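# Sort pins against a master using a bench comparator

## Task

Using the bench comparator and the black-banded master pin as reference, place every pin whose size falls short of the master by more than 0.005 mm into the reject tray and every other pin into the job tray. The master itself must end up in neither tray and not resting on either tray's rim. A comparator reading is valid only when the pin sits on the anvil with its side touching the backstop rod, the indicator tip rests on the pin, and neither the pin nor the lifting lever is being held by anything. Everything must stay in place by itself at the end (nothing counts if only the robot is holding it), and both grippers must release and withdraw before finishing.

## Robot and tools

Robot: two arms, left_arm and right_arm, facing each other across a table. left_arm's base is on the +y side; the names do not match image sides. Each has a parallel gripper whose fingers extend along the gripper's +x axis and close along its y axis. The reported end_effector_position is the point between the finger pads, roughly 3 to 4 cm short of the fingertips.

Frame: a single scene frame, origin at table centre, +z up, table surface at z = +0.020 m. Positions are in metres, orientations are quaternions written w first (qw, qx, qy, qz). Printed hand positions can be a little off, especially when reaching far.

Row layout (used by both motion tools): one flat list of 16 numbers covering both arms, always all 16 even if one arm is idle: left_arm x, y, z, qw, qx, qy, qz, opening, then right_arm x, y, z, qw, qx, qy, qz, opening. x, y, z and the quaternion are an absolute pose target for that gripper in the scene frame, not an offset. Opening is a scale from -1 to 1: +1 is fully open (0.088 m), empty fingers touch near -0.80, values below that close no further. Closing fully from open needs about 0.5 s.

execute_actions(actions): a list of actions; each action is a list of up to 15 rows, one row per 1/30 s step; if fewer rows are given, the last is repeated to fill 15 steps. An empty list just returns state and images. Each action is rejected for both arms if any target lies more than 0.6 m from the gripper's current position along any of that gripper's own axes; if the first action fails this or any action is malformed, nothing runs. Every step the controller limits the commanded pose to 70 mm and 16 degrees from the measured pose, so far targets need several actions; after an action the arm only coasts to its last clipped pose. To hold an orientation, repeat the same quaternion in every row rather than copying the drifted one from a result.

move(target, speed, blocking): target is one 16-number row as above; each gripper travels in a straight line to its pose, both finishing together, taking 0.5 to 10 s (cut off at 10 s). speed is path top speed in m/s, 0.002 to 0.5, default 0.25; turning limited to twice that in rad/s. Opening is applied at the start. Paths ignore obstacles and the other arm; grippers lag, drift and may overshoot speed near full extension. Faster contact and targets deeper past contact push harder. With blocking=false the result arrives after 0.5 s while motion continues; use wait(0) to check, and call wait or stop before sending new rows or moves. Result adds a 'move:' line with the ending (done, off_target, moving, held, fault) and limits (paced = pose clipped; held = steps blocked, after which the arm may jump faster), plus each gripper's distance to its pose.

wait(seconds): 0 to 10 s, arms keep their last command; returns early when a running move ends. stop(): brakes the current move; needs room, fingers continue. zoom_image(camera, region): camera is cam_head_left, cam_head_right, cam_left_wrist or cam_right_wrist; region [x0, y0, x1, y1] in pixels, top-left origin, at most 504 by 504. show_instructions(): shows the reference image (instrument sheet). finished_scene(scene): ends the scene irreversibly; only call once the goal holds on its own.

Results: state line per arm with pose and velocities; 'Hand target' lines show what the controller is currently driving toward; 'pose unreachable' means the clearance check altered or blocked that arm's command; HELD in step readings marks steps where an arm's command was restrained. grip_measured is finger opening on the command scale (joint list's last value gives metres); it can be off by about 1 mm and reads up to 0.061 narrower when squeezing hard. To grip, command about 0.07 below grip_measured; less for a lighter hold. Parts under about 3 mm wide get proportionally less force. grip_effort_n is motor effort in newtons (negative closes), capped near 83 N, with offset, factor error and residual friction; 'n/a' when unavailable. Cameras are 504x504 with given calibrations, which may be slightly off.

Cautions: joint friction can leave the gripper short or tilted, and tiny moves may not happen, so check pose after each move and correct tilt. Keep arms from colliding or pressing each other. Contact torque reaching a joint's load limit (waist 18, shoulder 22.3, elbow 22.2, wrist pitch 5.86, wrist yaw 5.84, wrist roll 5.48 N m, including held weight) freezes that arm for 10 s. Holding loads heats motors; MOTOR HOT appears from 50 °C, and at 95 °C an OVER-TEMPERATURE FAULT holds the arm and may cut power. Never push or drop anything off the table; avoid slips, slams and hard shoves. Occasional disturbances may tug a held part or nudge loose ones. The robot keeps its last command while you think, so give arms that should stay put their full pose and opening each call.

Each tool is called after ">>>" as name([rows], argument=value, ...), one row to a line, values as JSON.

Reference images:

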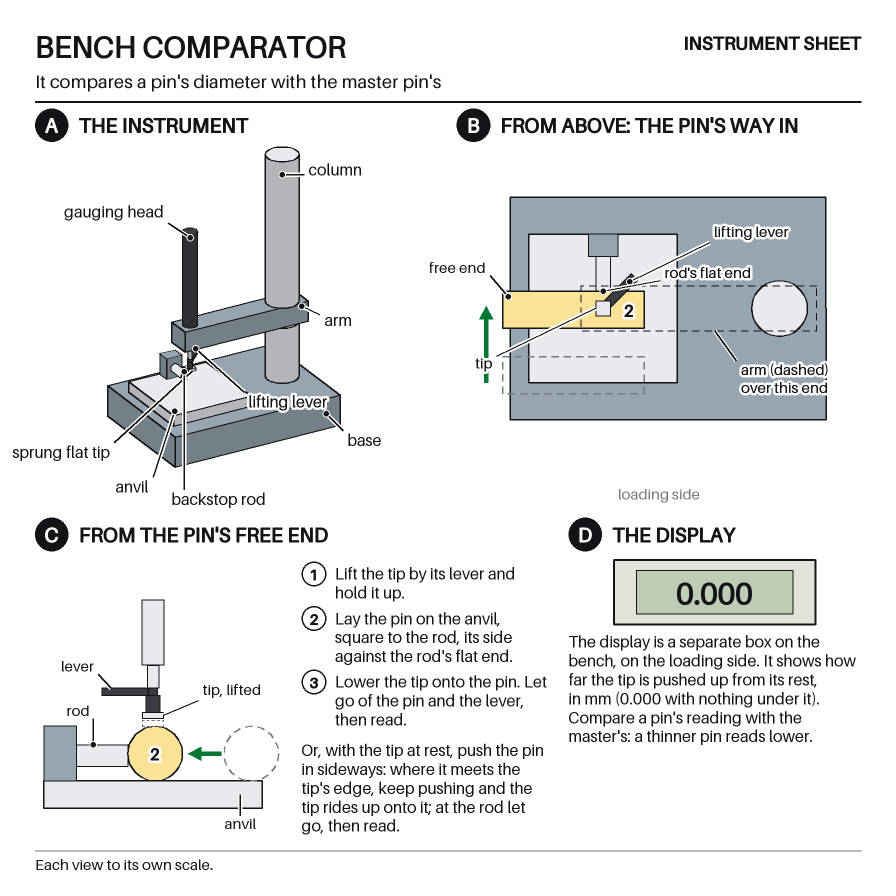

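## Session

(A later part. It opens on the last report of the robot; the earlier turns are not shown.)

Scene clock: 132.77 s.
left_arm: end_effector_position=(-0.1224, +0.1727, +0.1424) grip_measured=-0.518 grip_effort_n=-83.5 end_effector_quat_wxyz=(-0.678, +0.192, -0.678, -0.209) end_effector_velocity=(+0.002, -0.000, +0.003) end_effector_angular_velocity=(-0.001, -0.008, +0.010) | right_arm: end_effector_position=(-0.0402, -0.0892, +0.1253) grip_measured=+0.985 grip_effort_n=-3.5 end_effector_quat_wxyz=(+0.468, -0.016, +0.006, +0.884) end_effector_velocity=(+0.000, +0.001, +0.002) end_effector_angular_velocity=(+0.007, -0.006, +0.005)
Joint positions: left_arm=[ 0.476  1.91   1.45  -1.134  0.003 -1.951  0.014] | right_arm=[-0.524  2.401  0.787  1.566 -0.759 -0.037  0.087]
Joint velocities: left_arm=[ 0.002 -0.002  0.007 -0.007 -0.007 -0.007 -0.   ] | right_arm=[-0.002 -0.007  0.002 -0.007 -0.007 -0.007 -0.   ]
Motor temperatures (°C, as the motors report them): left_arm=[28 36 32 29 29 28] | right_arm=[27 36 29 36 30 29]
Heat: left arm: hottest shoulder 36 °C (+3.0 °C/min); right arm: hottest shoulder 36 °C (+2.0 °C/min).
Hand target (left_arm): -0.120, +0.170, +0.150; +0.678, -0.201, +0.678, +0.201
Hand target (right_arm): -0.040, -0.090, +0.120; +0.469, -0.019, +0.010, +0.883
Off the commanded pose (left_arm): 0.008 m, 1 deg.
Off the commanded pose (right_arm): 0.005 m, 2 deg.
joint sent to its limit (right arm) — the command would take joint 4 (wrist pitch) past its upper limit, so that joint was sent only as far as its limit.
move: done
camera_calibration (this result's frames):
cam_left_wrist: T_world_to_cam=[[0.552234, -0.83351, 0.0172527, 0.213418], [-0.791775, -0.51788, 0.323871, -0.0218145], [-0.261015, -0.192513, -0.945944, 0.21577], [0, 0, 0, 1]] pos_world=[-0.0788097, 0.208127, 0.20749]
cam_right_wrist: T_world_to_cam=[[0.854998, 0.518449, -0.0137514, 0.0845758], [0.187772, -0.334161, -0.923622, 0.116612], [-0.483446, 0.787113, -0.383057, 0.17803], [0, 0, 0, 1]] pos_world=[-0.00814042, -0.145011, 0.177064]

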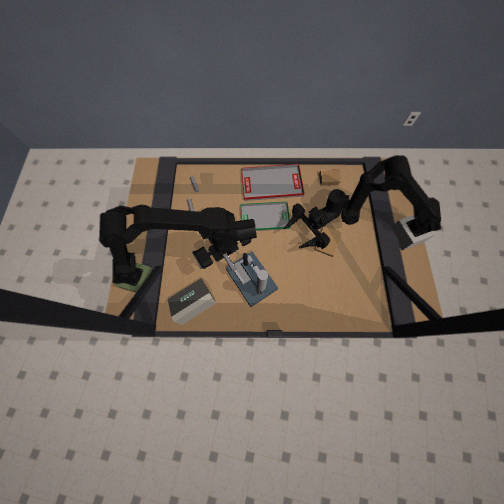

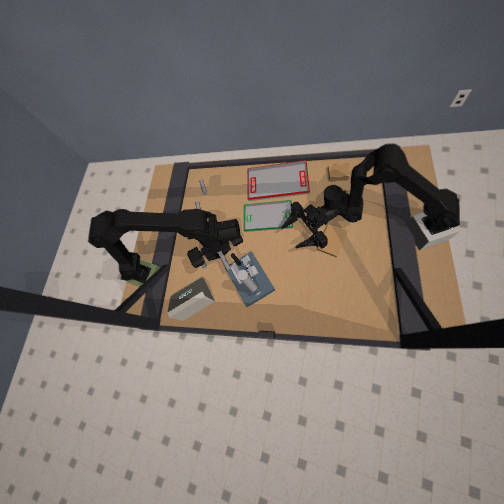

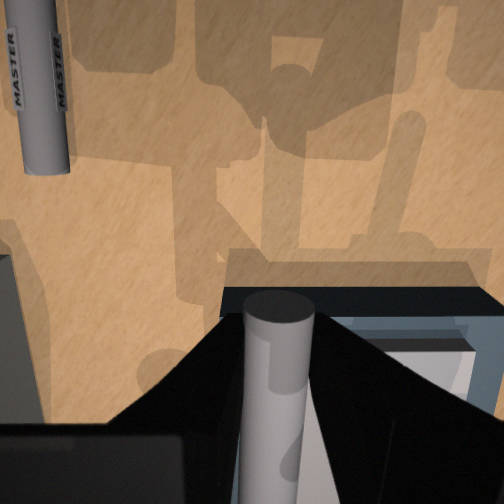

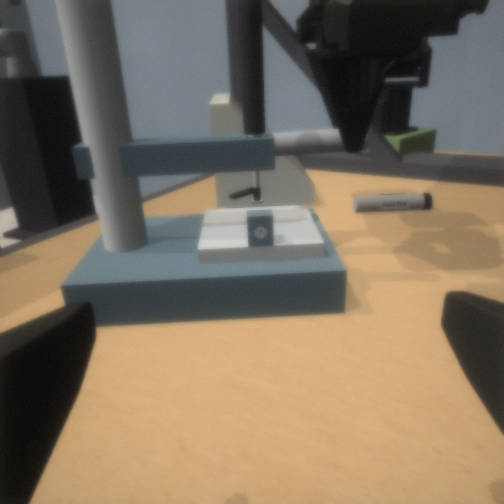

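>>> move(target=[-0.129,0.152,0.093,0.678,-0.2008,0.678,0.2008,-0.6, -0.04,-0.09,0.12,0.4726,0,0,0.8813,1], speed=0.06)

>>> move(target=[-0.110,0.121,0.096,0.678,-0.2008,0.678,0.2008,-0.6, -0.04,-0.09,0.12,0.4726,0,0,0.8813,1], speed=0.03)

>>> move(target=[-0.115,0.126,0.101,0.678,-0.2008,0.678,0.2008,0.0, -0.04,-0.09,0.12,0.4726,0,0,0.8813,1], speed=0.03)

>>> move(target=[-0.115,0.1265,0.17,0.678,-0.2008,0.678,0.2008,0.0, -0.04,-0.09,0.12,0.4726,0,0,0.8813,1], speed=0.1)

>>> move(target=[-0.27,0.32,0.2,0.678,-0.2008,0.678,0.2008,0.0, -0.04,-0.09,0.12,0.4726,0,0,0.8813,1], speed=0.3)

>>> move(target=[-0.115,0.127,0.16,0.678,-0.2008,0.678,0.2008,0.0, -0.04,-0.09,0.12,0.4726,0,0,0.8813,1], speed=0.3)

>>> move(target=[-0.116,0.129,0.094,0.678,-0.2008,0.678,0.2008,0.0, -0.04,-0.09,0.12,0.4726,0,0,0.8813,1], speed=0.08)

>>> move(target=[-0.116,0.129,0.096,0.678,-0.2008,0.678,0.2008,-0.6, -0.04,-0.09,0.12,0.4726,0,0,0.8813,1], speed=0.08)

>>> move(target=[-0.134,0.156,0.1,0.678,-0.2008,0.678,0.2008,-0.6, -0.04,-0.09,0.12,0.4726,0,0,0.8813,1], speed=0.05)

>>> move(target=[-0.12,0.17,0.15,0.678,-0.2008,0.678,0.2008,-0.6, -0.04,-0.09,0.12,0.4726,0,0,0.8813,1], speed=0.15)

Scene clock: 143.97 s.
left_arm: end_effector_position=(-0.1273, +0.1495, +0.1016) grip_measured=-0.518 grip_effort_n=-83.5 end_effector_quat_wxyz=(-0.677, +0.208, -0.679, -0.193) end_effector_velocity=(+0.002, +0.002, +0.002) end_effector_angular_velocity=(+0.006, -0.021, +0.005) | right_arm: end_effector_position=(-0.0402, -0.0892, +0.1253) grip_measured=+0.985 grip_effort_n=-3.0 end_effector_quat_wxyz=(+0.468, -0.016, +0.006, +0.884) end_effector_velocity=(+0.002, -0.001, -0.001) end_effector_angular_velocity=(-0.003, -0.005, +0.000)
Joint positions: left_arm=[ 0.45   1.999  1.407 -0.957  0.002 -1.977  0.014] | right_arm=[-0.524  2.401  0.787  1.566 -0.759 -0.037  0.087]
Joint velocities: left_arm=[-0.002 -0.007 -0.002 -0.007 -0.022 -0.007 -0.001] | right_arm=[-0.007 -0.002 -0.002 -0.007 -0.007 -0.007 -0.   ]
Motor temperatures (°C, as the motors report them): left_arm=[28 37 33 29 29 28] | right_arm=[27 36 29 37 30 29]
Heat: left arm: hottest shoulder 37 °C (+3.0 °C/min); right arm: hottest wrist pitch 37 °C (+3.0 °C/min).
Hand target (left_arm): -0.129, +0.152, +0.093; +0.678, -0.201, +0.678, +0.201
Hand target (right_arm): -0.040, -0.090, +0.120; +0.469, -0.019, +0.010, +0.883
Off the commanded pose (left_arm): 0.009 m, 1 deg.
Off the commanded pose (right_arm): 0.005 m, 2 deg.
joint sent to its limit (right arm) — the command would take joint 4 (wrist pitch) past its upper limit, so that joint was sent only as far as its limit.
move: off_target (left_arm)
camera_calibration (this result's frames):
cam_left_wrist: T_world_to_cam=[[0.552528, -0.831451, 0.0583181, 0.193003], [-0.794415, -0.504159, 0.338716, -0.0284164], [-0.252224, -0.233479, -0.93908, 0.177962], [0, 0, 0, 1]] pos_world=[-0.0843274, 0.187696, 0.16549]
cam_right_wrist: T_world_to_cam=[[0.854998, 0.518449, -0.0137514, 0.0845758], [0.187772, -0.334161, -0.923622, 0.116612], [-0.483446, 0.787113, -0.383057, 0.17803], [0, 0, 0, 1]] pos_world=[-0.00814042, -0.145011, 0.177064]

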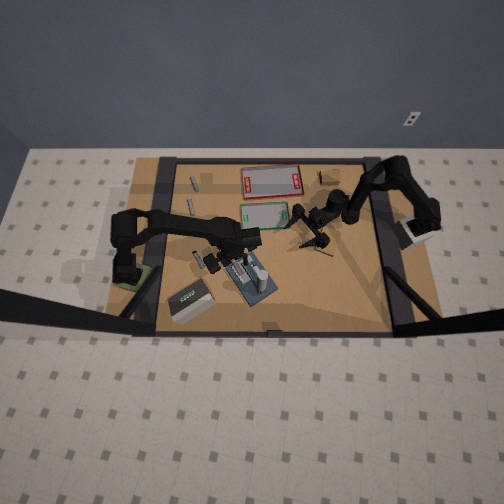

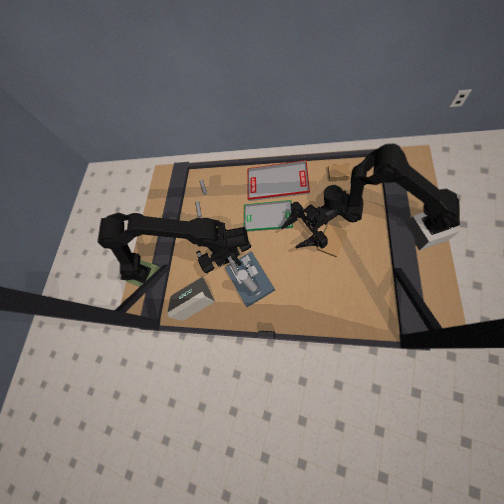

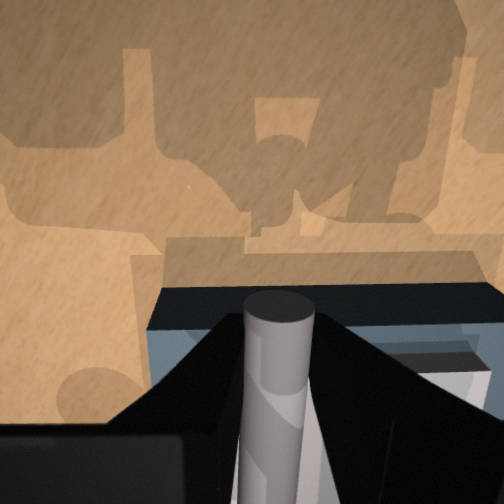

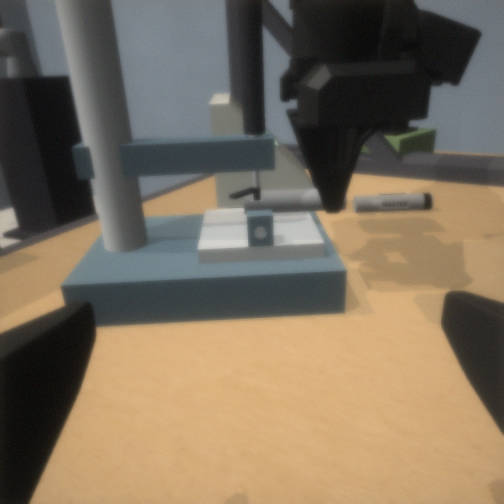

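Scene clock: 145.33 s.
left_arm: end_effector_position=(-0.1143, +0.1250, +0.1021) grip_measured=-0.518 grip_effort_n=-83.5 end_effector_quat_wxyz=(-0.678, +0.199, -0.680, -0.197) end_effector_velocity=(+0.003, -0.005, +0.002) end_effector_angular_velocity=(-0.003, -0.023, +0.005) | right_arm: end_effector_position=(-0.0402, -0.0892, +0.1253) grip_measured=+0.985 grip_effort_n=-2.6 end_effector_quat_wxyz=(+0.468, -0.016, +0.006, +0.884) end_effector_velocity=(-0.002, -0.001, -0.001) end_effector_angular_velocity=(+0.005, -0.017, +0.011)
Joint positions: left_arm=[ 0.472  2.109  1.575 -1.034  0.002 -1.947  0.014] | right_arm=[-0.524  2.401  0.787  1.566 -0.759 -0.037  0.087]
Joint velocities: left_arm=[-0.002  0.012  0.027 -0.007 -0.022 -0.007 -0.   ] | right_arm=[ 0.002 -0.002 -0.002 -0.007 -0.007 -0.022 -0.   ]
Motor temperatures (°C, as the motors report them): left_arm=[28 37 33 29 29 28] | right_arm=[27 37 29 37 30 29]
Heat: left arm: hottest shoulder 37 °C (+3.0 °C/min); right arm: hottest shoulder 37 °C (+2.0 °C/min).
Hand target (left_arm): -0.110, +0.121, +0.096; +0.678, -0.201, +0.678, +0.201
Hand target (right_arm): -0.040, -0.090, +0.120; +0.469, -0.019, +0.010, +0.883
Off the commanded pose (left_arm): 0.008 m, 0 deg.
Off the commanded pose (right_arm): 0.005 m, 2 deg.
joint sent to its limit (right arm) — the command would take joint 4 (wrist pitch) past its upper limit, so that joint was sent only as far as its limit.
move: done
camera_calibration (this result's frames):
cam_left_wrist: T_world_to_cam=[[0.546008, -0.83675, 0.0415321, 0.16708], [-0.79735, -0.503805, 0.332286, -0.0302808], [-0.257116, -0.214546, -0.942264, 0.173446], [0, 0, 0, 1]] pos_world=[-0.0707755, 0.161761, 0.166555]
cam_right_wrist: T_world_to_cam=[[0.854998, 0.518449, -0.0137514, 0.0845758], [0.187772, -0.334161, -0.923622, 0.116612], [-0.483446, 0.787113, -0.383057, 0.17803], [0, 0, 0, 1]] pos_world=[-0.00814042, -0.145011, 0.177064]

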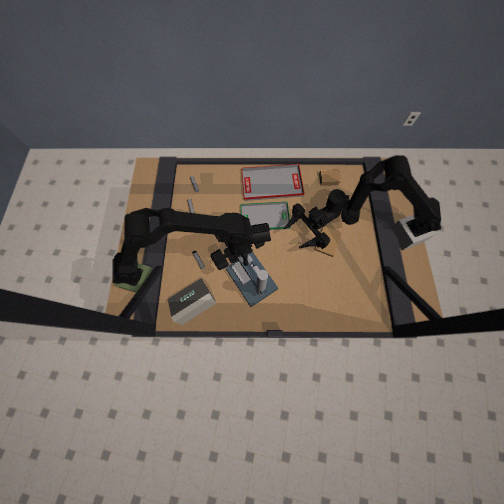

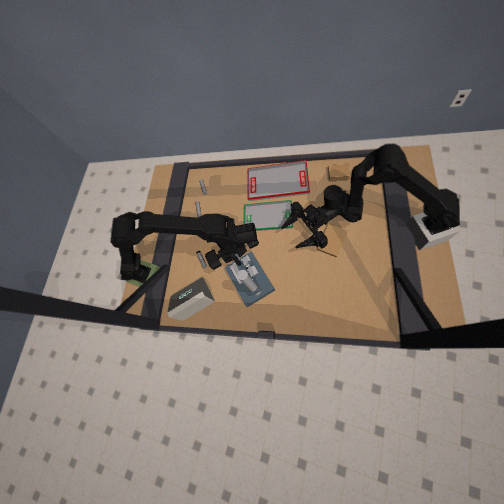

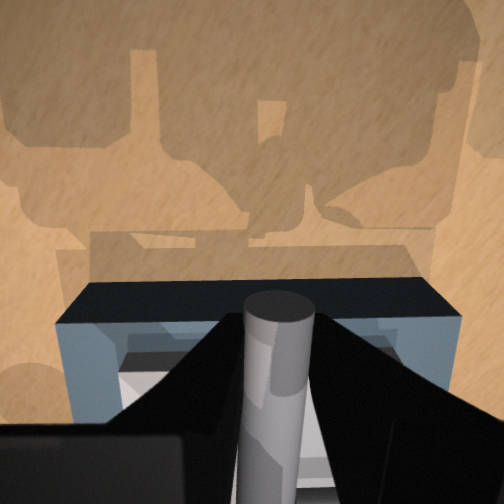

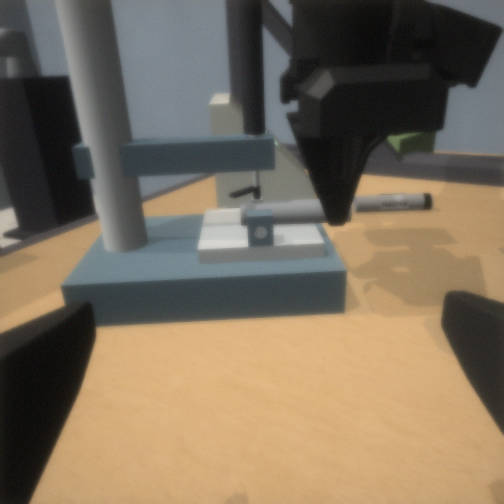

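Scene clock: 146.17 s.
left_arm: end_effector_position=(-0.1142, +0.1244, +0.1020) grip_measured=-0.004 grip_effort_n=14.2 end_effector_quat_wxyz=(-0.677, +0.202, -0.679, -0.199) end_effector_velocity=(-0.002, +0.003, -0.001) end_effector_angular_velocity=(+0.013, -0.005, -0.015) | right_arm: end_effector_position=(-0.0402, -0.0892, +0.1253) grip_measured=+0.985 grip_effort_n=-3.0 end_effector_quat_wxyz=(+0.468, -0.016, +0.006, +0.884) end_effector_velocity=(+0.000, -0.001, -0.001) end_effector_angular_velocity=(-0.003, -0.005, +0.005)
Joint positions: left_arm=[ 0.472  2.109  1.576 -1.032  0.002 -1.954  0.039] | right_arm=[-0.524  2.401  0.787  1.566 -0.759 -0.037  0.087]
Joint velocities: left_arm=[-0.007 -0.002 -0.007 -0.007 -0.007  0.007  0.   ] | right_arm=[-0.002 -0.002 -0.002 -0.007 -0.007 -0.007 -0.   ]
Motor temperatures (°C, as the motors report them): left_arm=[28 37 33 29 29 28] | right_arm=[27 37 29 37 30 29]
Heat: left arm: hottest shoulder 37 °C (+3.0 °C/min); right arm: hottest shoulder 37 °C (+2.0 °C/min).
Hand target (left_arm): -0.115, +0.126, +0.101; +0.678, -0.201, +0.678, +0.201
Hand target (right_arm): -0.040, -0.090, +0.120; +0.469, -0.019, +0.010, +0.883
Off the commanded pose (left_arm): 0.002 m, 0 deg.
Off the commanded pose (right_arm): 0.005 m, 2 deg.
joint sent to its limit (right arm) — the command would take joint 4 (wrist pitch) past its upper limit, so that joint was sent only as far as its limit.
move: done
camera_calibration (this result's frames):
cam_left_wrist: T_world_to_cam=[[0.552037, -0.832659, 0.0439744, 0.166393], [-0.793839, -0.508701, 0.333231, -0.0295805], [-0.255098, -0.218864, -0.941819, 0.174013], [0, 0, 0, 1]] pos_world=[-0.0709468, 0.161586, 0.166429]
cam_right_wrist: T_world_to_cam=[[0.854998, 0.518449, -0.0137514, 0.0845758], [0.187772, -0.334161, -0.923622, 0.116612], [-0.483446, 0.787113, -0.383057, 0.17803], [0, 0, 0, 1]] pos_world=[-0.00814042, -0.145011, 0.177064]

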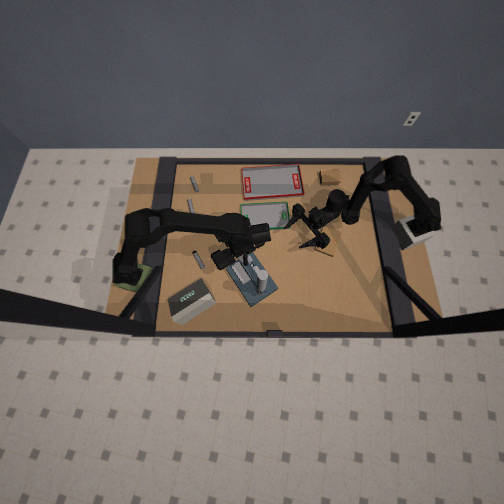

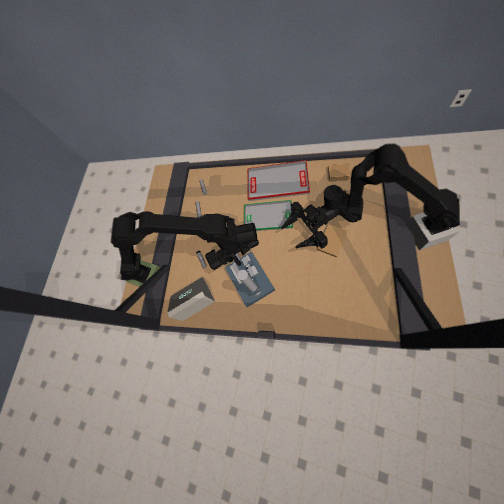

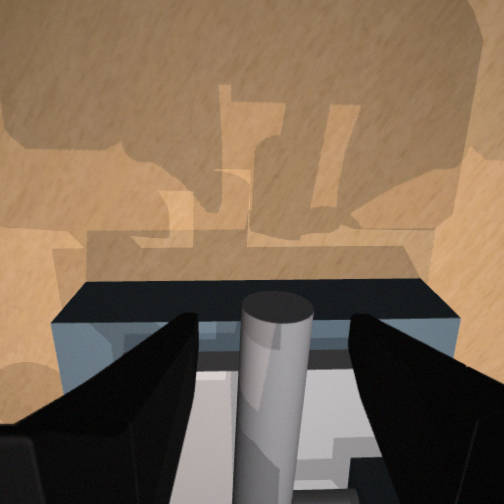

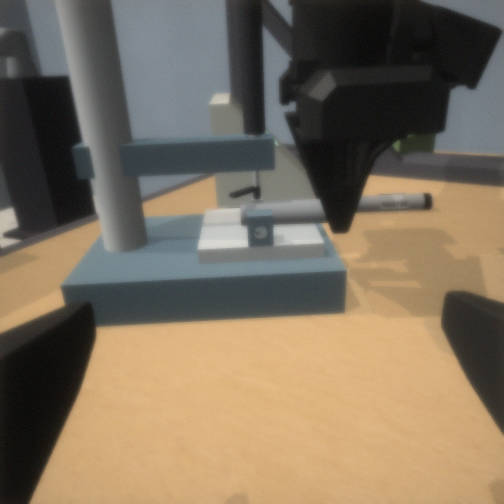

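Scene clock: 147.30 s.
left_arm: end_effector_position=(-0.1149, +0.1281, +0.1649) grip_measured=-0.003 grip_effort_n=14.7 end_effector_quat_wxyz=(-0.678, +0.196, -0.678, -0.205) end_effector_velocity=(-0.002, +0.002, +0.002) end_effector_angular_velocity=(+0.011, +0.009, +0.005) | right_arm: end_effector_position=(-0.0402, -0.0892, +0.1253) grip_measured=+0.985 grip_effort_n=-3.5 end_effector_quat_wxyz=(+0.468, -0.016, +0.006, +0.884) end_effector_velocity=(+0.002, -0.001, -0.005) end_effector_angular_velocity=(-0.031, +0.011, -0.000)
Joint positions: left_arm=[ 0.472  2.066  1.763 -1.281  0.002 -1.954  0.039] | right_arm=[-0.524  2.401  0.787  1.566 -0.759 -0.037  0.087]
Joint velocities: left_arm=[-0.002  0.002  0.012 -0.022  0.007 -0.007 -0.   ] | right_arm=[-0.007  0.002 -0.002 -0.022 -0.007  0.007 -0.   ]
Motor temperatures (°C, as the motors report them): left_arm=[28 37 33 29 29 28] | right_arm=[27 37 29 37 30 29]
Heat: left arm: hottest shoulder 37 °C (+3.0 °C/min); right arm: hottest shoulder 37 °C (+2.0 °C/min).
Hand target (left_arm): -0.115, +0.126, +0.170; +0.678, -0.201, +0.678, +0.201
Hand target (right_arm): -0.040, -0.090, +0.120; +0.469, -0.019, +0.010, +0.883
Off the commanded pose (left_arm): 0.005 m, 1 deg.
Off the commanded pose (right_arm): 0.005 m, 2 deg.
joint sent to its limit (right arm) — the command would take joint 4 (wrist pitch) past its upper limit, so that joint was sent only as far as its limit.
move: done
camera_calibration (this result's frames):
cam_left_wrist: T_world_to_cam=[[0.552165, -0.833318, 0.0263719, 0.170108], [-0.792641, -0.514879, 0.326527, -0.0471637], [-0.258522, -0.2012, -0.94482, 0.231634], [0, 0, 0, 1]] pos_world=[-0.0714293, 0.164075, 0.229766]
cam_right_wrist: T_world_to_cam=[[0.854998, 0.518449, -0.0137514, 0.0845758], [0.187772, -0.334161, -0.923622, 0.116612], [-0.483446, 0.787113, -0.383057, 0.17803], [0, 0, 0, 1]] pos_world=[-0.00814042, -0.145011, 0.177064]

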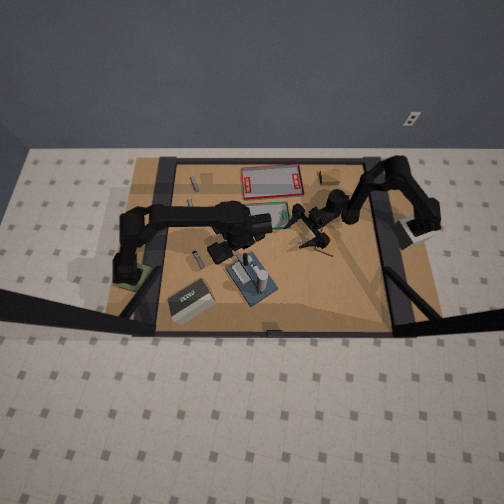

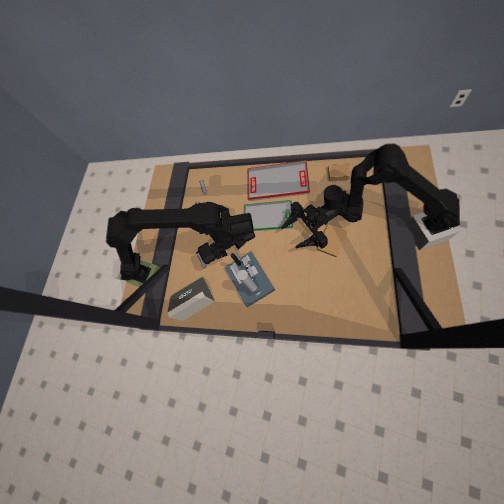

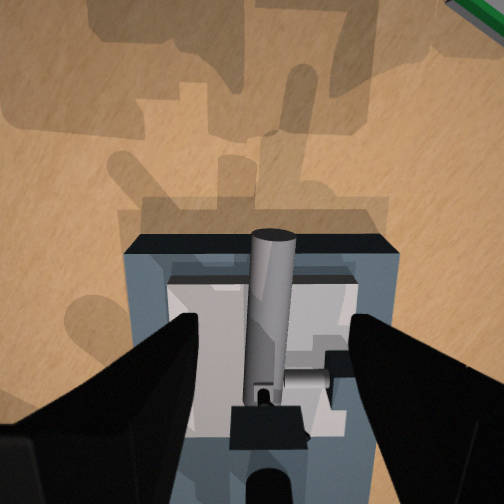

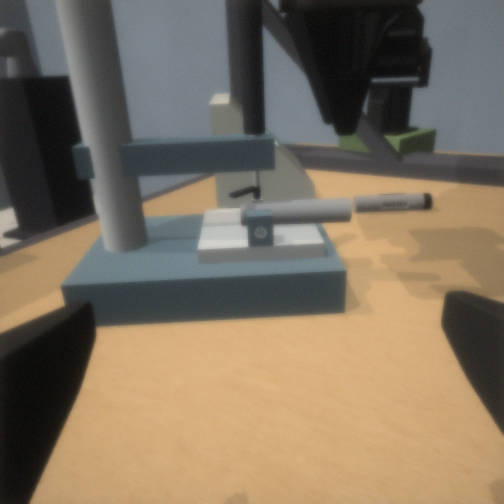

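Scene clock: 148.80 s.
left_arm: end_effector_position=(-0.2713, +0.3154, +0.2026) grip_measured=-0.003 grip_effort_n=14.2 end_effector_quat_wxyz=(-0.678, +0.202, -0.678, -0.200) end_effector_velocity=(-0.001, +0.003, +0.001) end_effector_angular_velocity=(-0.001, -0.008, -0.010) | right_arm: end_effector_position=(-0.0402, -0.0892, +0.1253) grip_measured=+0.985 grip_effort_n=-3.0 end_effector_quat_wxyz=(+0.468, -0.016, +0.006, +0.884) end_effector_velocity=(+0.002, +0.001, +0.001) end_effector_angular_velocity=(+0.018, -0.030, -0.008)
Joint positions: left_arm=[-0.108  1.353  1.099 -1.313 -0.001 -2.536  0.039] | right_arm=[-0.524  2.401  0.787  1.566 -0.759 -0.037  0.087]
Joint velocities: left_arm=[-0.017 -0.007 -0.002 -0.007 -0.007 -0.007 -0.   ] | right_arm=[-0.002 -0.007 -0.002 -0.007  0.007 -0.037 -0.   ]
Motor temperatures (°C, as the motors report them): left_arm=[28 37 33 29 29 28] | right_arm=[27 37 29 37 30 29]
Heat: left arm: hottest shoulder 37 °C (+3.1 °C/min); right arm: hottest shoulder 37 °C (+2.1 °C/min).
Hand target (left_arm): -0.270, +0.319, +0.201; +0.681, -0.201, +0.675, +0.201
Hand target (right_arm): -0.040, -0.090, +0.120; +0.469, -0.019, +0.010, +0.883
Off the commanded pose (left_arm): 0.005 m, 0 deg.
Off the commanded pose (right_arm): 0.005 m, 2 deg.
joint sent to its limit (right arm) — the command would take joint 4 (wrist pitch) past its upper limit, so that joint was sent only as far as its limit.
move: done
camera_calibration (this result's frames):
cam_left_wrist: T_world_to_cam=[[0.552951, -0.832134, 0.0424091, 0.408208], [-0.793611, -0.510481, 0.331045, -0.0895888], [-0.253825, -0.216708, -0.942661, 0.270239], [0, 0, 0, 1]] pos_world=[-0.228225, 0.352514, 0.26709]
cam_right_wrist: T_world_to_cam=[[0.854998, 0.518449, -0.0137514, 0.0845758], [0.187772, -0.334161, -0.923622, 0.116612], [-0.483446, 0.787113, -0.383057, 0.17803], [0, 0, 0, 1]] pos_world=[-0.00814042, -0.145011, 0.177064]

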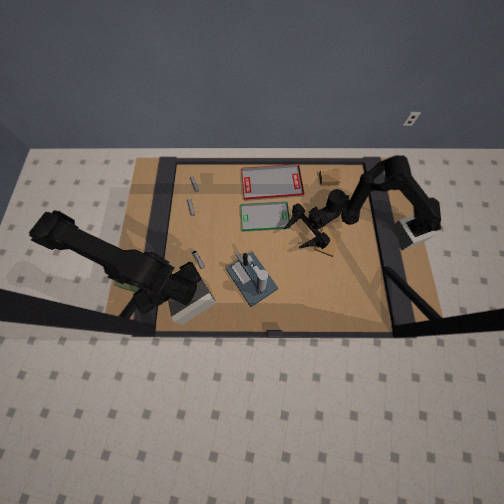

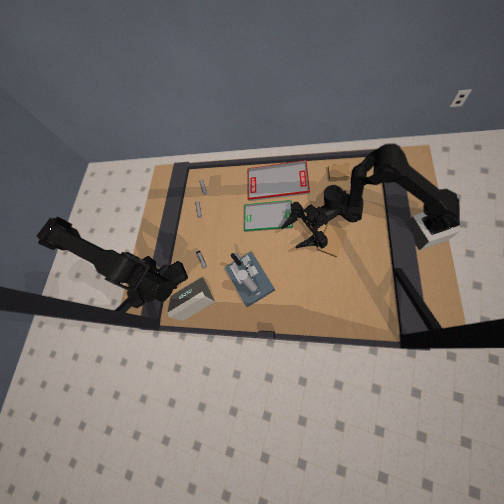

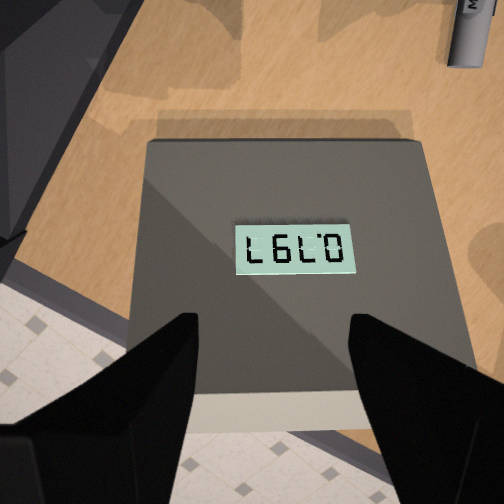

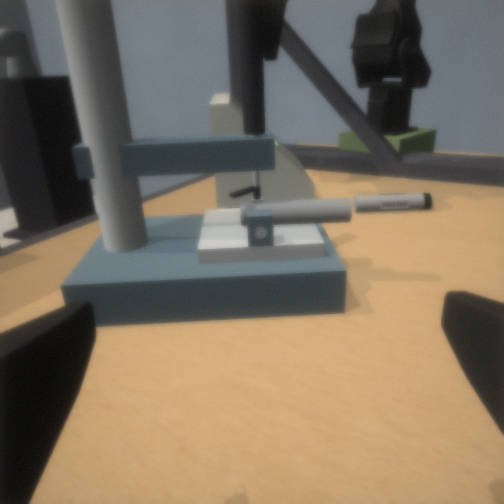

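Scene clock: 150.30 s.
left_arm: end_effector_position=(-0.1158, +0.1303, +0.1618) grip_measured=-0.003 grip_effort_n=14.2 end_effector_quat_wxyz=(-0.677, +0.203, -0.679, -0.198) end_effector_velocity=(-0.000, -0.000, -0.001) end_effector_angular_velocity=(+0.015, +0.010, +0.010) | right_arm: end_effector_position=(-0.0402, -0.0892, +0.1253) grip_measured=+0.985 grip_effort_n=-3.5 end_effector_quat_wxyz=(+0.468, -0.016, +0.006, +0.884) end_effector_velocity=(+0.002, +0.000, -0.001) end_effector_angular_velocity=(+0.005, -0.017, -0.009)
Joint positions: left_arm=[ 0.472  2.039  1.711 -1.236  0.003 -1.955  0.039] | right_arm=[-0.524  2.401  0.787  1.566 -0.759 -0.037  0.087]
Joint velocities: left_arm=[ 0.002  0.017  0.022 -0.022  0.007 -0.007 -0.   ] | right_arm=[-0.002 -0.002 -0.002 -0.007  0.007 -0.022 -0.   ]
Motor temperatures (°C, as the motors report them): left_arm=[28 37 33 29 29 28] | right_arm=[27 37 29 37 30 29]
Heat: left arm: hottest shoulder 37 °C (+3.0 °C/min); right arm: hottest shoulder 37 °C (+2.0 °C/min).
Hand target (left_arm): -0.115, +0.128, +0.159; +0.675, -0.201, +0.681, +0.201
Hand target (right_arm): -0.040, -0.090, +0.120; +0.469, -0.019, +0.010, +0.883
Off the commanded pose (left_arm): 0.004 m, 0 deg.
Off the commanded pose (right_arm): 0.005 m, 2 deg.
joint sent to its limit (right arm) — the command would take joint 4 (wrist pitch) past its upper limit, so that joint was sent only as far as its limit.
move: done
camera_calibration (this result's frames):
cam_left_wrist: T_world_to_cam=[[0.552072, -0.832604, 0.044587, 0.169535], [-0.793538, -0.508248, 0.334636, -0.0480145], [-0.255958, -0.220124, -0.941292, 0.231179], [0, 0, 0, 1]] pos_world=[-0.0725248, 0.16764, 0.226115]
cam_right_wrist: T_world_to_cam=[[0.854998, 0.518449, -0.0137514, 0.0845758], [0.187772, -0.334161, -0.923622, 0.116612], [-0.483446, 0.787113, -0.383057, 0.17803], [0, 0, 0, 1]] pos_world=[-0.00814042, -0.145011, 0.177064]

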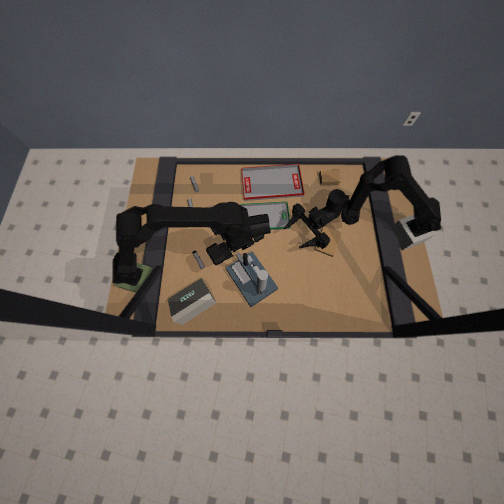

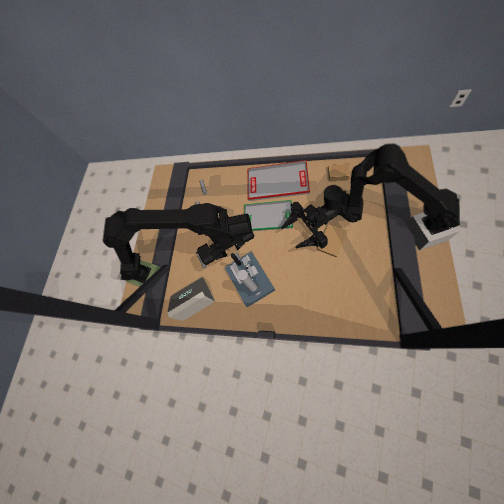

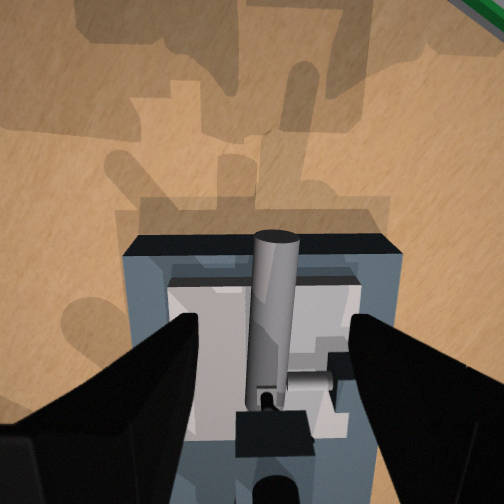

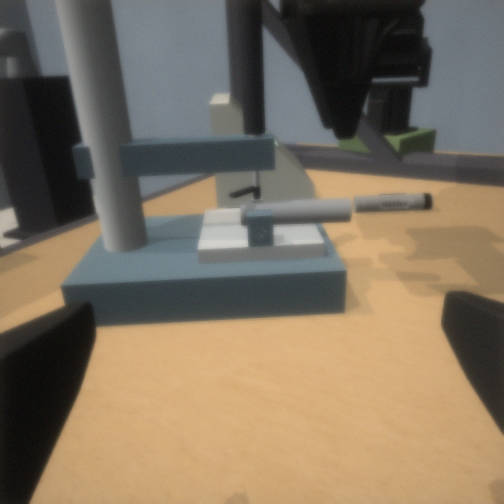

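Scene clock: 151.57 s.
left_arm: end_effector_position=(-0.1149, +0.1257, +0.1025) grip_measured=-0.003 grip_effort_n=14.2 end_effector_quat_wxyz=(-0.676, +0.209, -0.680, -0.192) end_effector_velocity=(-0.002, -0.000, -0.001) end_effector_angular_velocity=(-0.004, +0.007, +0.019) | right_arm: end_effector_position=(-0.0402, -0.0892, +0.1253) grip_measured=+0.985 grip_effort_n=-3.5 end_effector_quat_wxyz=(+0.468, -0.016, +0.006, +0.884) end_effector_velocity=(-0.002, -0.003, -0.003) end_effector_angular_velocity=(-0.008, -0.003, +0.020)
Joint positions: left_arm=[ 0.472  2.089  1.546 -1.004  0.003 -1.956  0.039] | right_arm=[-0.524  2.401  0.787  1.566 -0.759 -0.037  0.087]
Joint velocities: left_arm=[-0.002 -0.002 -0.007  0.007  0.007 -0.022 -0.   ] | right_arm=[-0.002  0.002 -0.002 -0.007 -0.022 -0.007 -0.   ]
Motor temperatures (°C, as the motors report them): left_arm=[28 37 33 29 29 28] | right_arm=[27 37 29 37 30 29]
Heat: left arm: hottest shoulder 37 °C (+2.0 °C/min); right arm: hottest shoulder 37 °C (+2.0 °C/min).
Hand target (left_arm): -0.116, +0.129, +0.094; +0.678, -0.201, +0.678, +0.201
Hand target (right_arm): -0.040, -0.090, +0.120; +0.469, -0.019, +0.010, +0.883
Off the commanded pose (left_arm): 0.009 m, 1 deg.
Off the commanded pose (right_arm): 0.005 m, 2 deg.
joint sent to its limit (right arm) — the command would take joint 4 (wrist pitch) past its upper limit, so that joint was sent only as far as its limit.
move: off_target (left_arm)
camera_calibration (this result's frames):
cam_left_wrist: T_world_to_cam=[[0.552223, -0.831531, 0.0600538, 0.166083], [-0.794417, -0.502988, 0.340447, -0.0311808], [-0.252886, -0.23571, -0.938344, 0.176546], [0, 0, 0, 1]] pos_world=[-0.0718393, 0.164033, 0.166303]
cam_right_wrist: T_world_to_cam=[[0.854998, 0.518449, -0.0137514, 0.0845758], [0.187772, -0.334161, -0.923622, 0.116612], [-0.483446, 0.787113, -0.383057, 0.17803], [0, 0, 0, 1]] pos_world=[-0.00814042, -0.145011, 0.177064]

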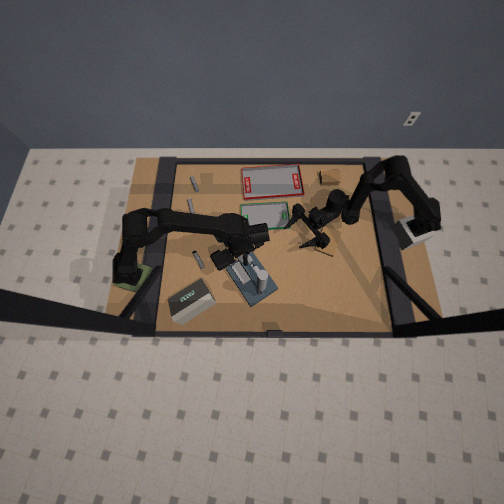

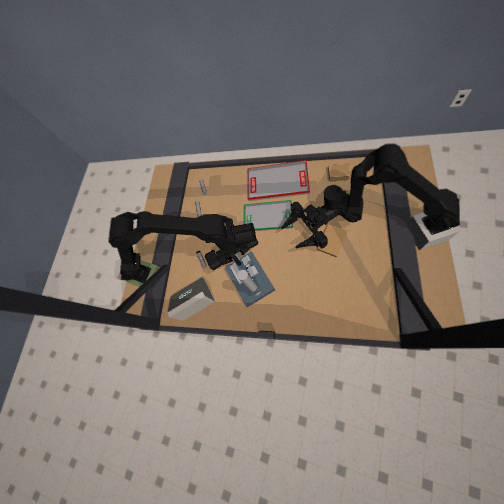

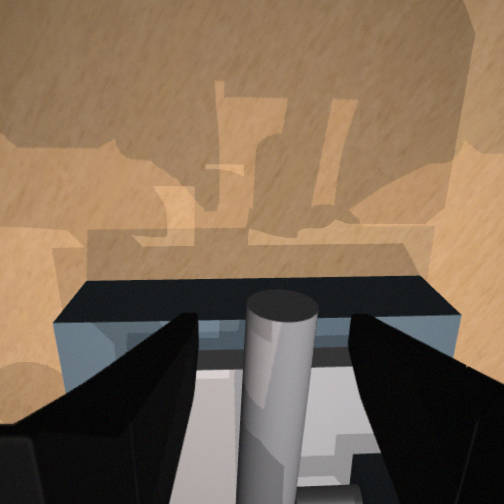

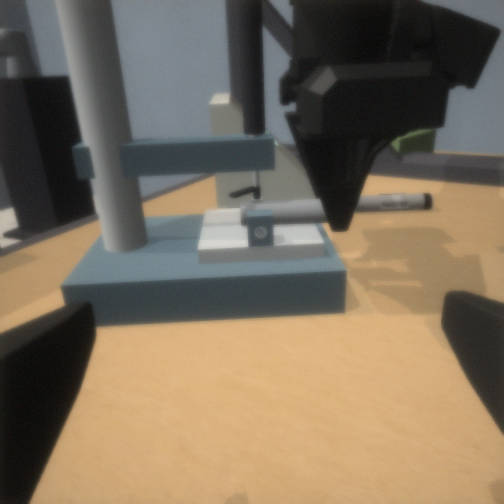

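Scene clock: 152.27 s.
left_arm: end_effector_position=(-0.1151, +0.1261, +0.1024) grip_measured=-0.518 grip_effort_n=-83.5 end_effector_quat_wxyz=(-0.676, +0.208, -0.680, -0.193) end_effector_velocity=(-0.000, +0.002, +0.000) end_effector_angular_velocity=(+0.009, -0.006, +0.005) | right_arm: end_effector_position=(-0.0402, -0.0892, +0.1253) grip_measured=+0.985 grip_effort_n=-3.5 end_effector_quat_wxyz=(+0.468, -0.016, +0.006, +0.884) end_effector_velocity=(+0.000, +0.000, +0.000) end_effector_angular_velocity=(+0.002, -0.005, +0.005)
Joint positions: left_arm=[ 0.471  2.089  1.546 -1.006  0.003 -1.956  0.014] | right_arm=[-0.524  2.401  0.787  1.566 -0.759 -0.037  0.087]
Joint velocities: left_arm=[-0.002 -0.002 -0.002 -0.007 -0.007 -0.007 -0.   ] | right_arm=[-0.002 -0.002  0.002 -0.007 -0.007 -0.007 -0.   ]
Motor temperatures (°C, as the motors report them): left_arm=[28 37 33 29 29 28] | right_arm=[27 37 29 37 30 29]
Heat: left arm: hottest shoulder 37 °C (+2.0 °C/min); right arm: hottest shoulder 37 °C (+2.0 °C/min).
Hand target (left_arm): -0.116, +0.129, +0.096; +0.678, -0.201, +0.678, +0.201
Hand target (right_arm): -0.040, -0.090, +0.120; +0.469, -0.019, +0.010, +0.883
Off the commanded pose (left_arm): 0.007 m, 1 deg.
Off the commanded pose (right_arm): 0.005 m, 2 deg.
joint sent to its limit (right arm) — the command would take joint 4 (wrist pitch) past its upper limit, so that joint was sent only as far as its limit.
move: done
camera_calibration (this result's frames):
cam_left_wrist: T_world_to_cam=[[0.551931, -0.831874, 0.0579453, 0.166859], [-0.794462, -0.503449, 0.33966, -0.0309631], [-0.253382, -0.233505, -0.938761, 0.17621], [0, 0, 0, 1]] pos_world=[-0.0720455, 0.164363, 0.166267]
cam_right_wrist: T_world_to_cam=[[0.854998, 0.518449, -0.0137514, 0.0845758], [0.187772, -0.334161, -0.923622, 0.116612], [-0.483446, 0.787113, -0.383057, 0.17803], [0, 0, 0, 1]] pos_world=[-0.00814042, -0.145011, 0.177064]

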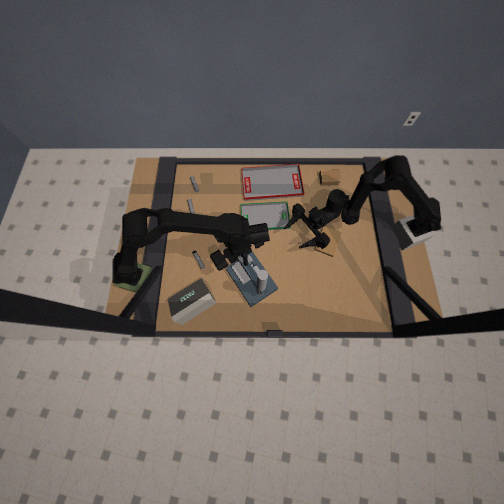

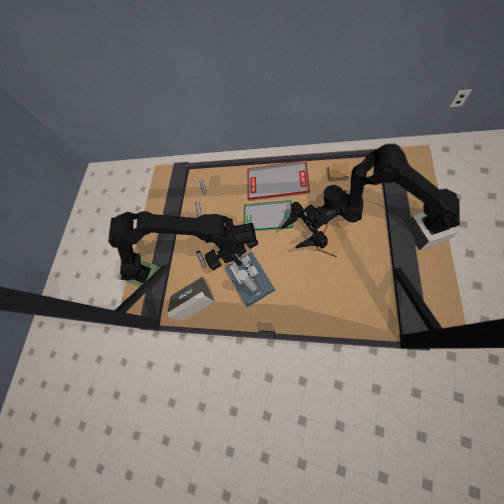

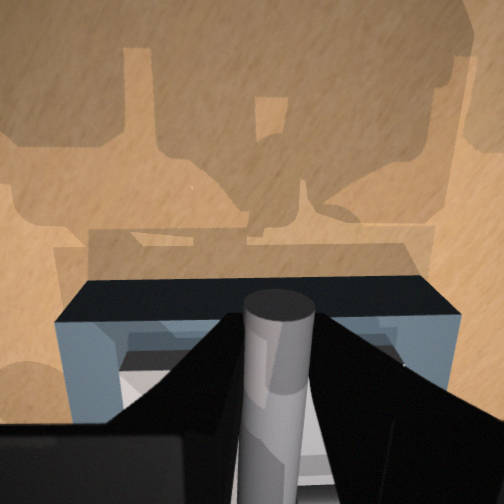

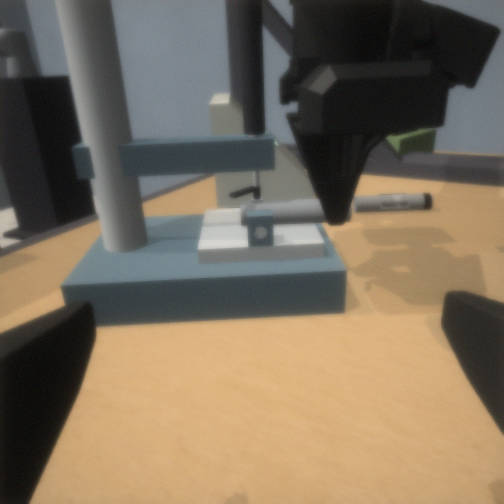

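Scene clock: 153.33 s.
left_arm: end_effector_position=(-0.1317, +0.1515, +0.1015) grip_measured=-0.518 grip_effort_n=-83.5 end_effector_quat_wxyz=(-0.676, +0.205, -0.679, -0.199) end_effector_velocity=(-0.002, +0.011, -0.003) end_effector_angular_velocity=(+0.037, -0.001, +0.005) | right_arm: end_effector_position=(-0.0402, -0.0892, +0.1253) grip_measured=+0.985 grip_effort_n=-3.5 end_effector_quat_wxyz=(+0.468, -0.016, +0.006, +0.884) end_effector_velocity=(-0.002, -0.002, +0.001) end_effector_angular_velocity=(+0.002, -0.005, +0.020)
Joint positions: left_arm=[ 0.44   1.999  1.406 -0.969  0.003 -1.992  0.014] | right_arm=[-0.524  2.401  0.787  1.566 -0.759 -0.037  0.087]
Joint velocities: left_arm=[-0.002 -0.007 -0.022 -0.022 -0.007 -0.007 -0.   ] | right_arm=[-0.002 -0.007 -0.002 -0.007 -0.022 -0.007 -0.   ]
Motor temperatures (°C, as the motors report them): left_arm=[28 37 33 29 29 28] | right_arm=[27 37 29 37 30 29]
Heat: left arm: hottest shoulder 37 °C (+2.0 °C/min); right arm: hottest shoulder 37 °C (+2.0 °C/min).
Hand target (left_arm): -0.134, +0.156, +0.100; +0.678, -0.201, +0.678, +0.201
Hand target (right_arm): -0.040, -0.090, +0.120; +0.469, -0.019, +0.010, +0.883
Off the commanded pose (left_arm): 0.005 m, 1 deg.
Off the commanded pose (right_arm): 0.005 m, 2 deg.
joint sent to its limit (right arm) — the command would take joint 4 (wrist pitch) past its upper limit, so that joint was sent only as far as its limit.
move: done
camera_calibration (this result's frames):
cam_left_wrist: T_world_to_cam=[[0.556185, -0.829739, 0.0468067, 0.198517], [-0.791062, -0.511315, 0.335825, -0.029069], [-0.254714, -0.223808, -0.940761, 0.175611], [0, 0, 0, 1]] pos_world=[-0.0886768, 0.189157, 0.165678]
cam_right_wrist: T_world_to_cam=[[0.854998, 0.518449, -0.0137514, 0.0845758], [0.187772, -0.334161, -0.923622, 0.116612], [-0.483446, 0.787113, -0.383057, 0.17803], [0, 0, 0, 1]] pos_world=[-0.00814042, -0.145011, 0.177064]

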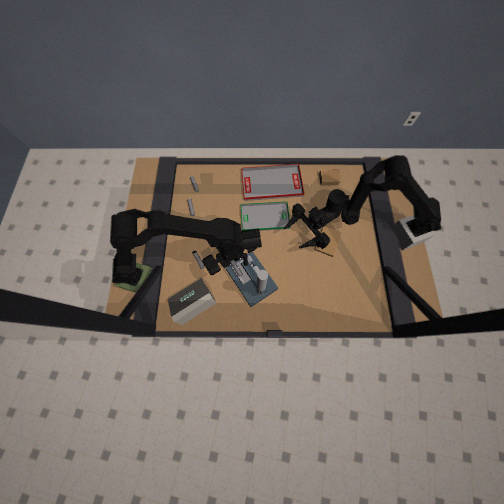

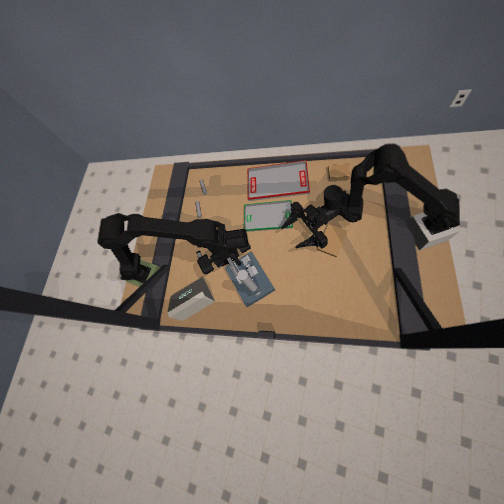

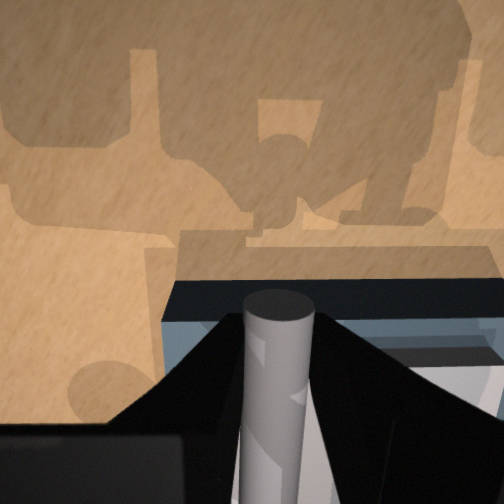

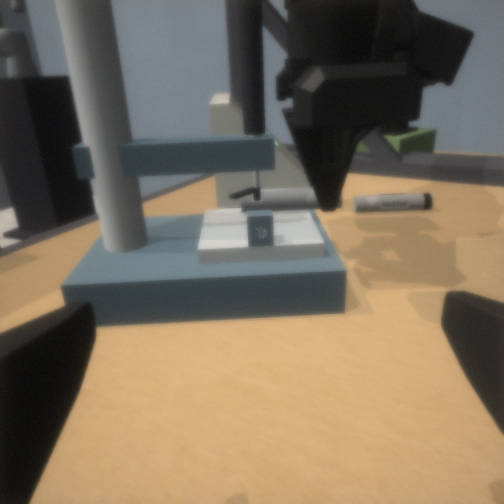

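Scene clock: 154.23 s.
left_arm: end_effector_position=(-0.1225, +0.1726, +0.1425) grip_measured=-0.518 grip_effort_n=-83.5 end_effector_quat_wxyz=(-0.678, +0.193, -0.678, -0.209) end_effector_velocity=(-0.000, +0.003, +0.003) end_effector_angular_velocity=(+0.013, -0.005, +0.005) | right_arm: end_effector_position=(-0.0402, -0.0892, +0.1253) grip_measured=+0.985 grip_effort_n=-3.5 end_effector_quat_wxyz=(+0.468, -0.016, +0.006, +0.884) end_effector_velocity=(+0.002, -0.001, -0.001) end_effector_angular_velocity=(+0.010, -0.018, -0.009)
Joint positions: left_arm=[ 0.476  1.91   1.451 -1.134  0.003 -1.951  0.014] | right_arm=[-0.524  2.401  0.787  1.566 -0.759 -0.037  0.087]
Joint velocities: left_arm=[-0.002 -0.002  0.007 -0.022 -0.007 -0.007 -0.   ] | right_arm=[-0.002  0.002 -0.007  0.007  0.007 -0.022  0.   ]
Motor temperatures (°C, as the motors report them): left_arm=[28 37 33 29 29 28] | right_arm=[27 37 29 37 30 29]
Heat: left arm: hottest shoulder 37 °C (+2.0 °C/min); right arm: hottest shoulder 37 °C (+2.0 °C/min).
Hand target (left_arm): -0.120, +0.170, +0.150; +0.678, -0.201, +0.678, +0.201
Hand target (right_arm): -0.040, -0.090, +0.120; +0.469, -0.019, +0.010, +0.883
Off the commanded pose (left_arm): 0.008 m, 1 deg.
Off the commanded pose (right_arm): 0.005 m, 2 deg.
joint sent to its limit (right arm) — the command would take joint 4 (wrist pitch) past its upper limit, so that joint was sent only as far as its limit.
move: done
camera_calibration (this result's frames):
cam_left_wrist: T_world_to_cam=[[0.552247, -0.833498, 0.0174603, 0.213312], [-0.791674, -0.517741, 0.32434, -0.0220099], [-0.261297, -0.192939, -0.945779, 0.215842], [0, 0, 0, 1]] pos_world=[-0.0788265, 0.208044, 0.207553]
cam_right_wrist: T_world_to_cam=[[0.854998, 0.518449, -0.0137514, 0.0845758], [0.187772, -0.334161, -0.923622, 0.116612], [-0.483446, 0.787113, -0.383057, 0.17803], [0, 0, 0, 1]] pos_world=[-0.00814042, -0.145011, 0.177064]

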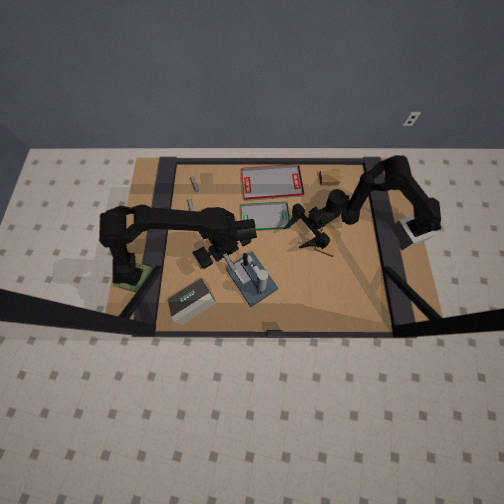

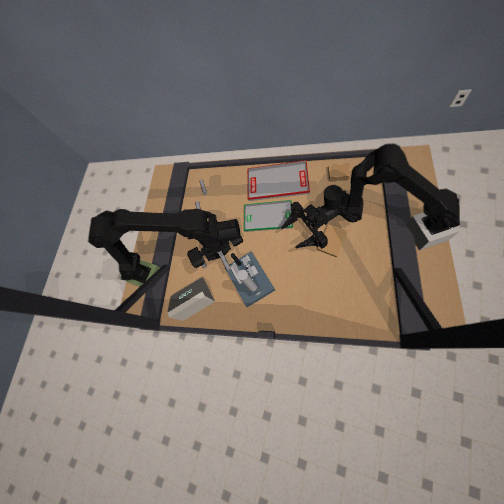

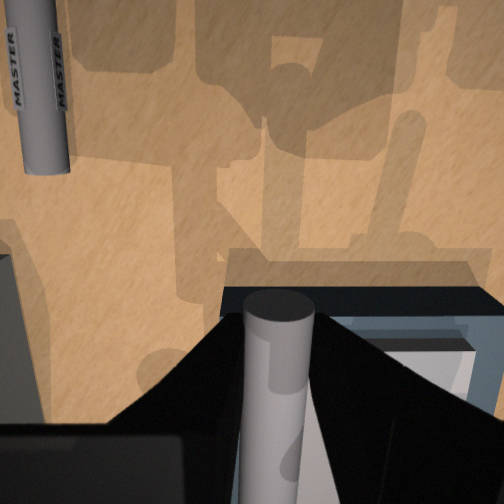

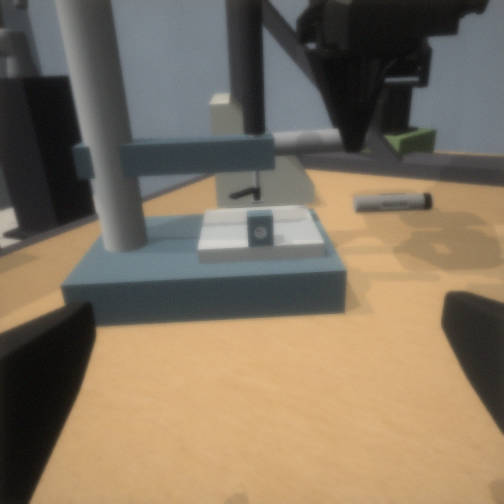

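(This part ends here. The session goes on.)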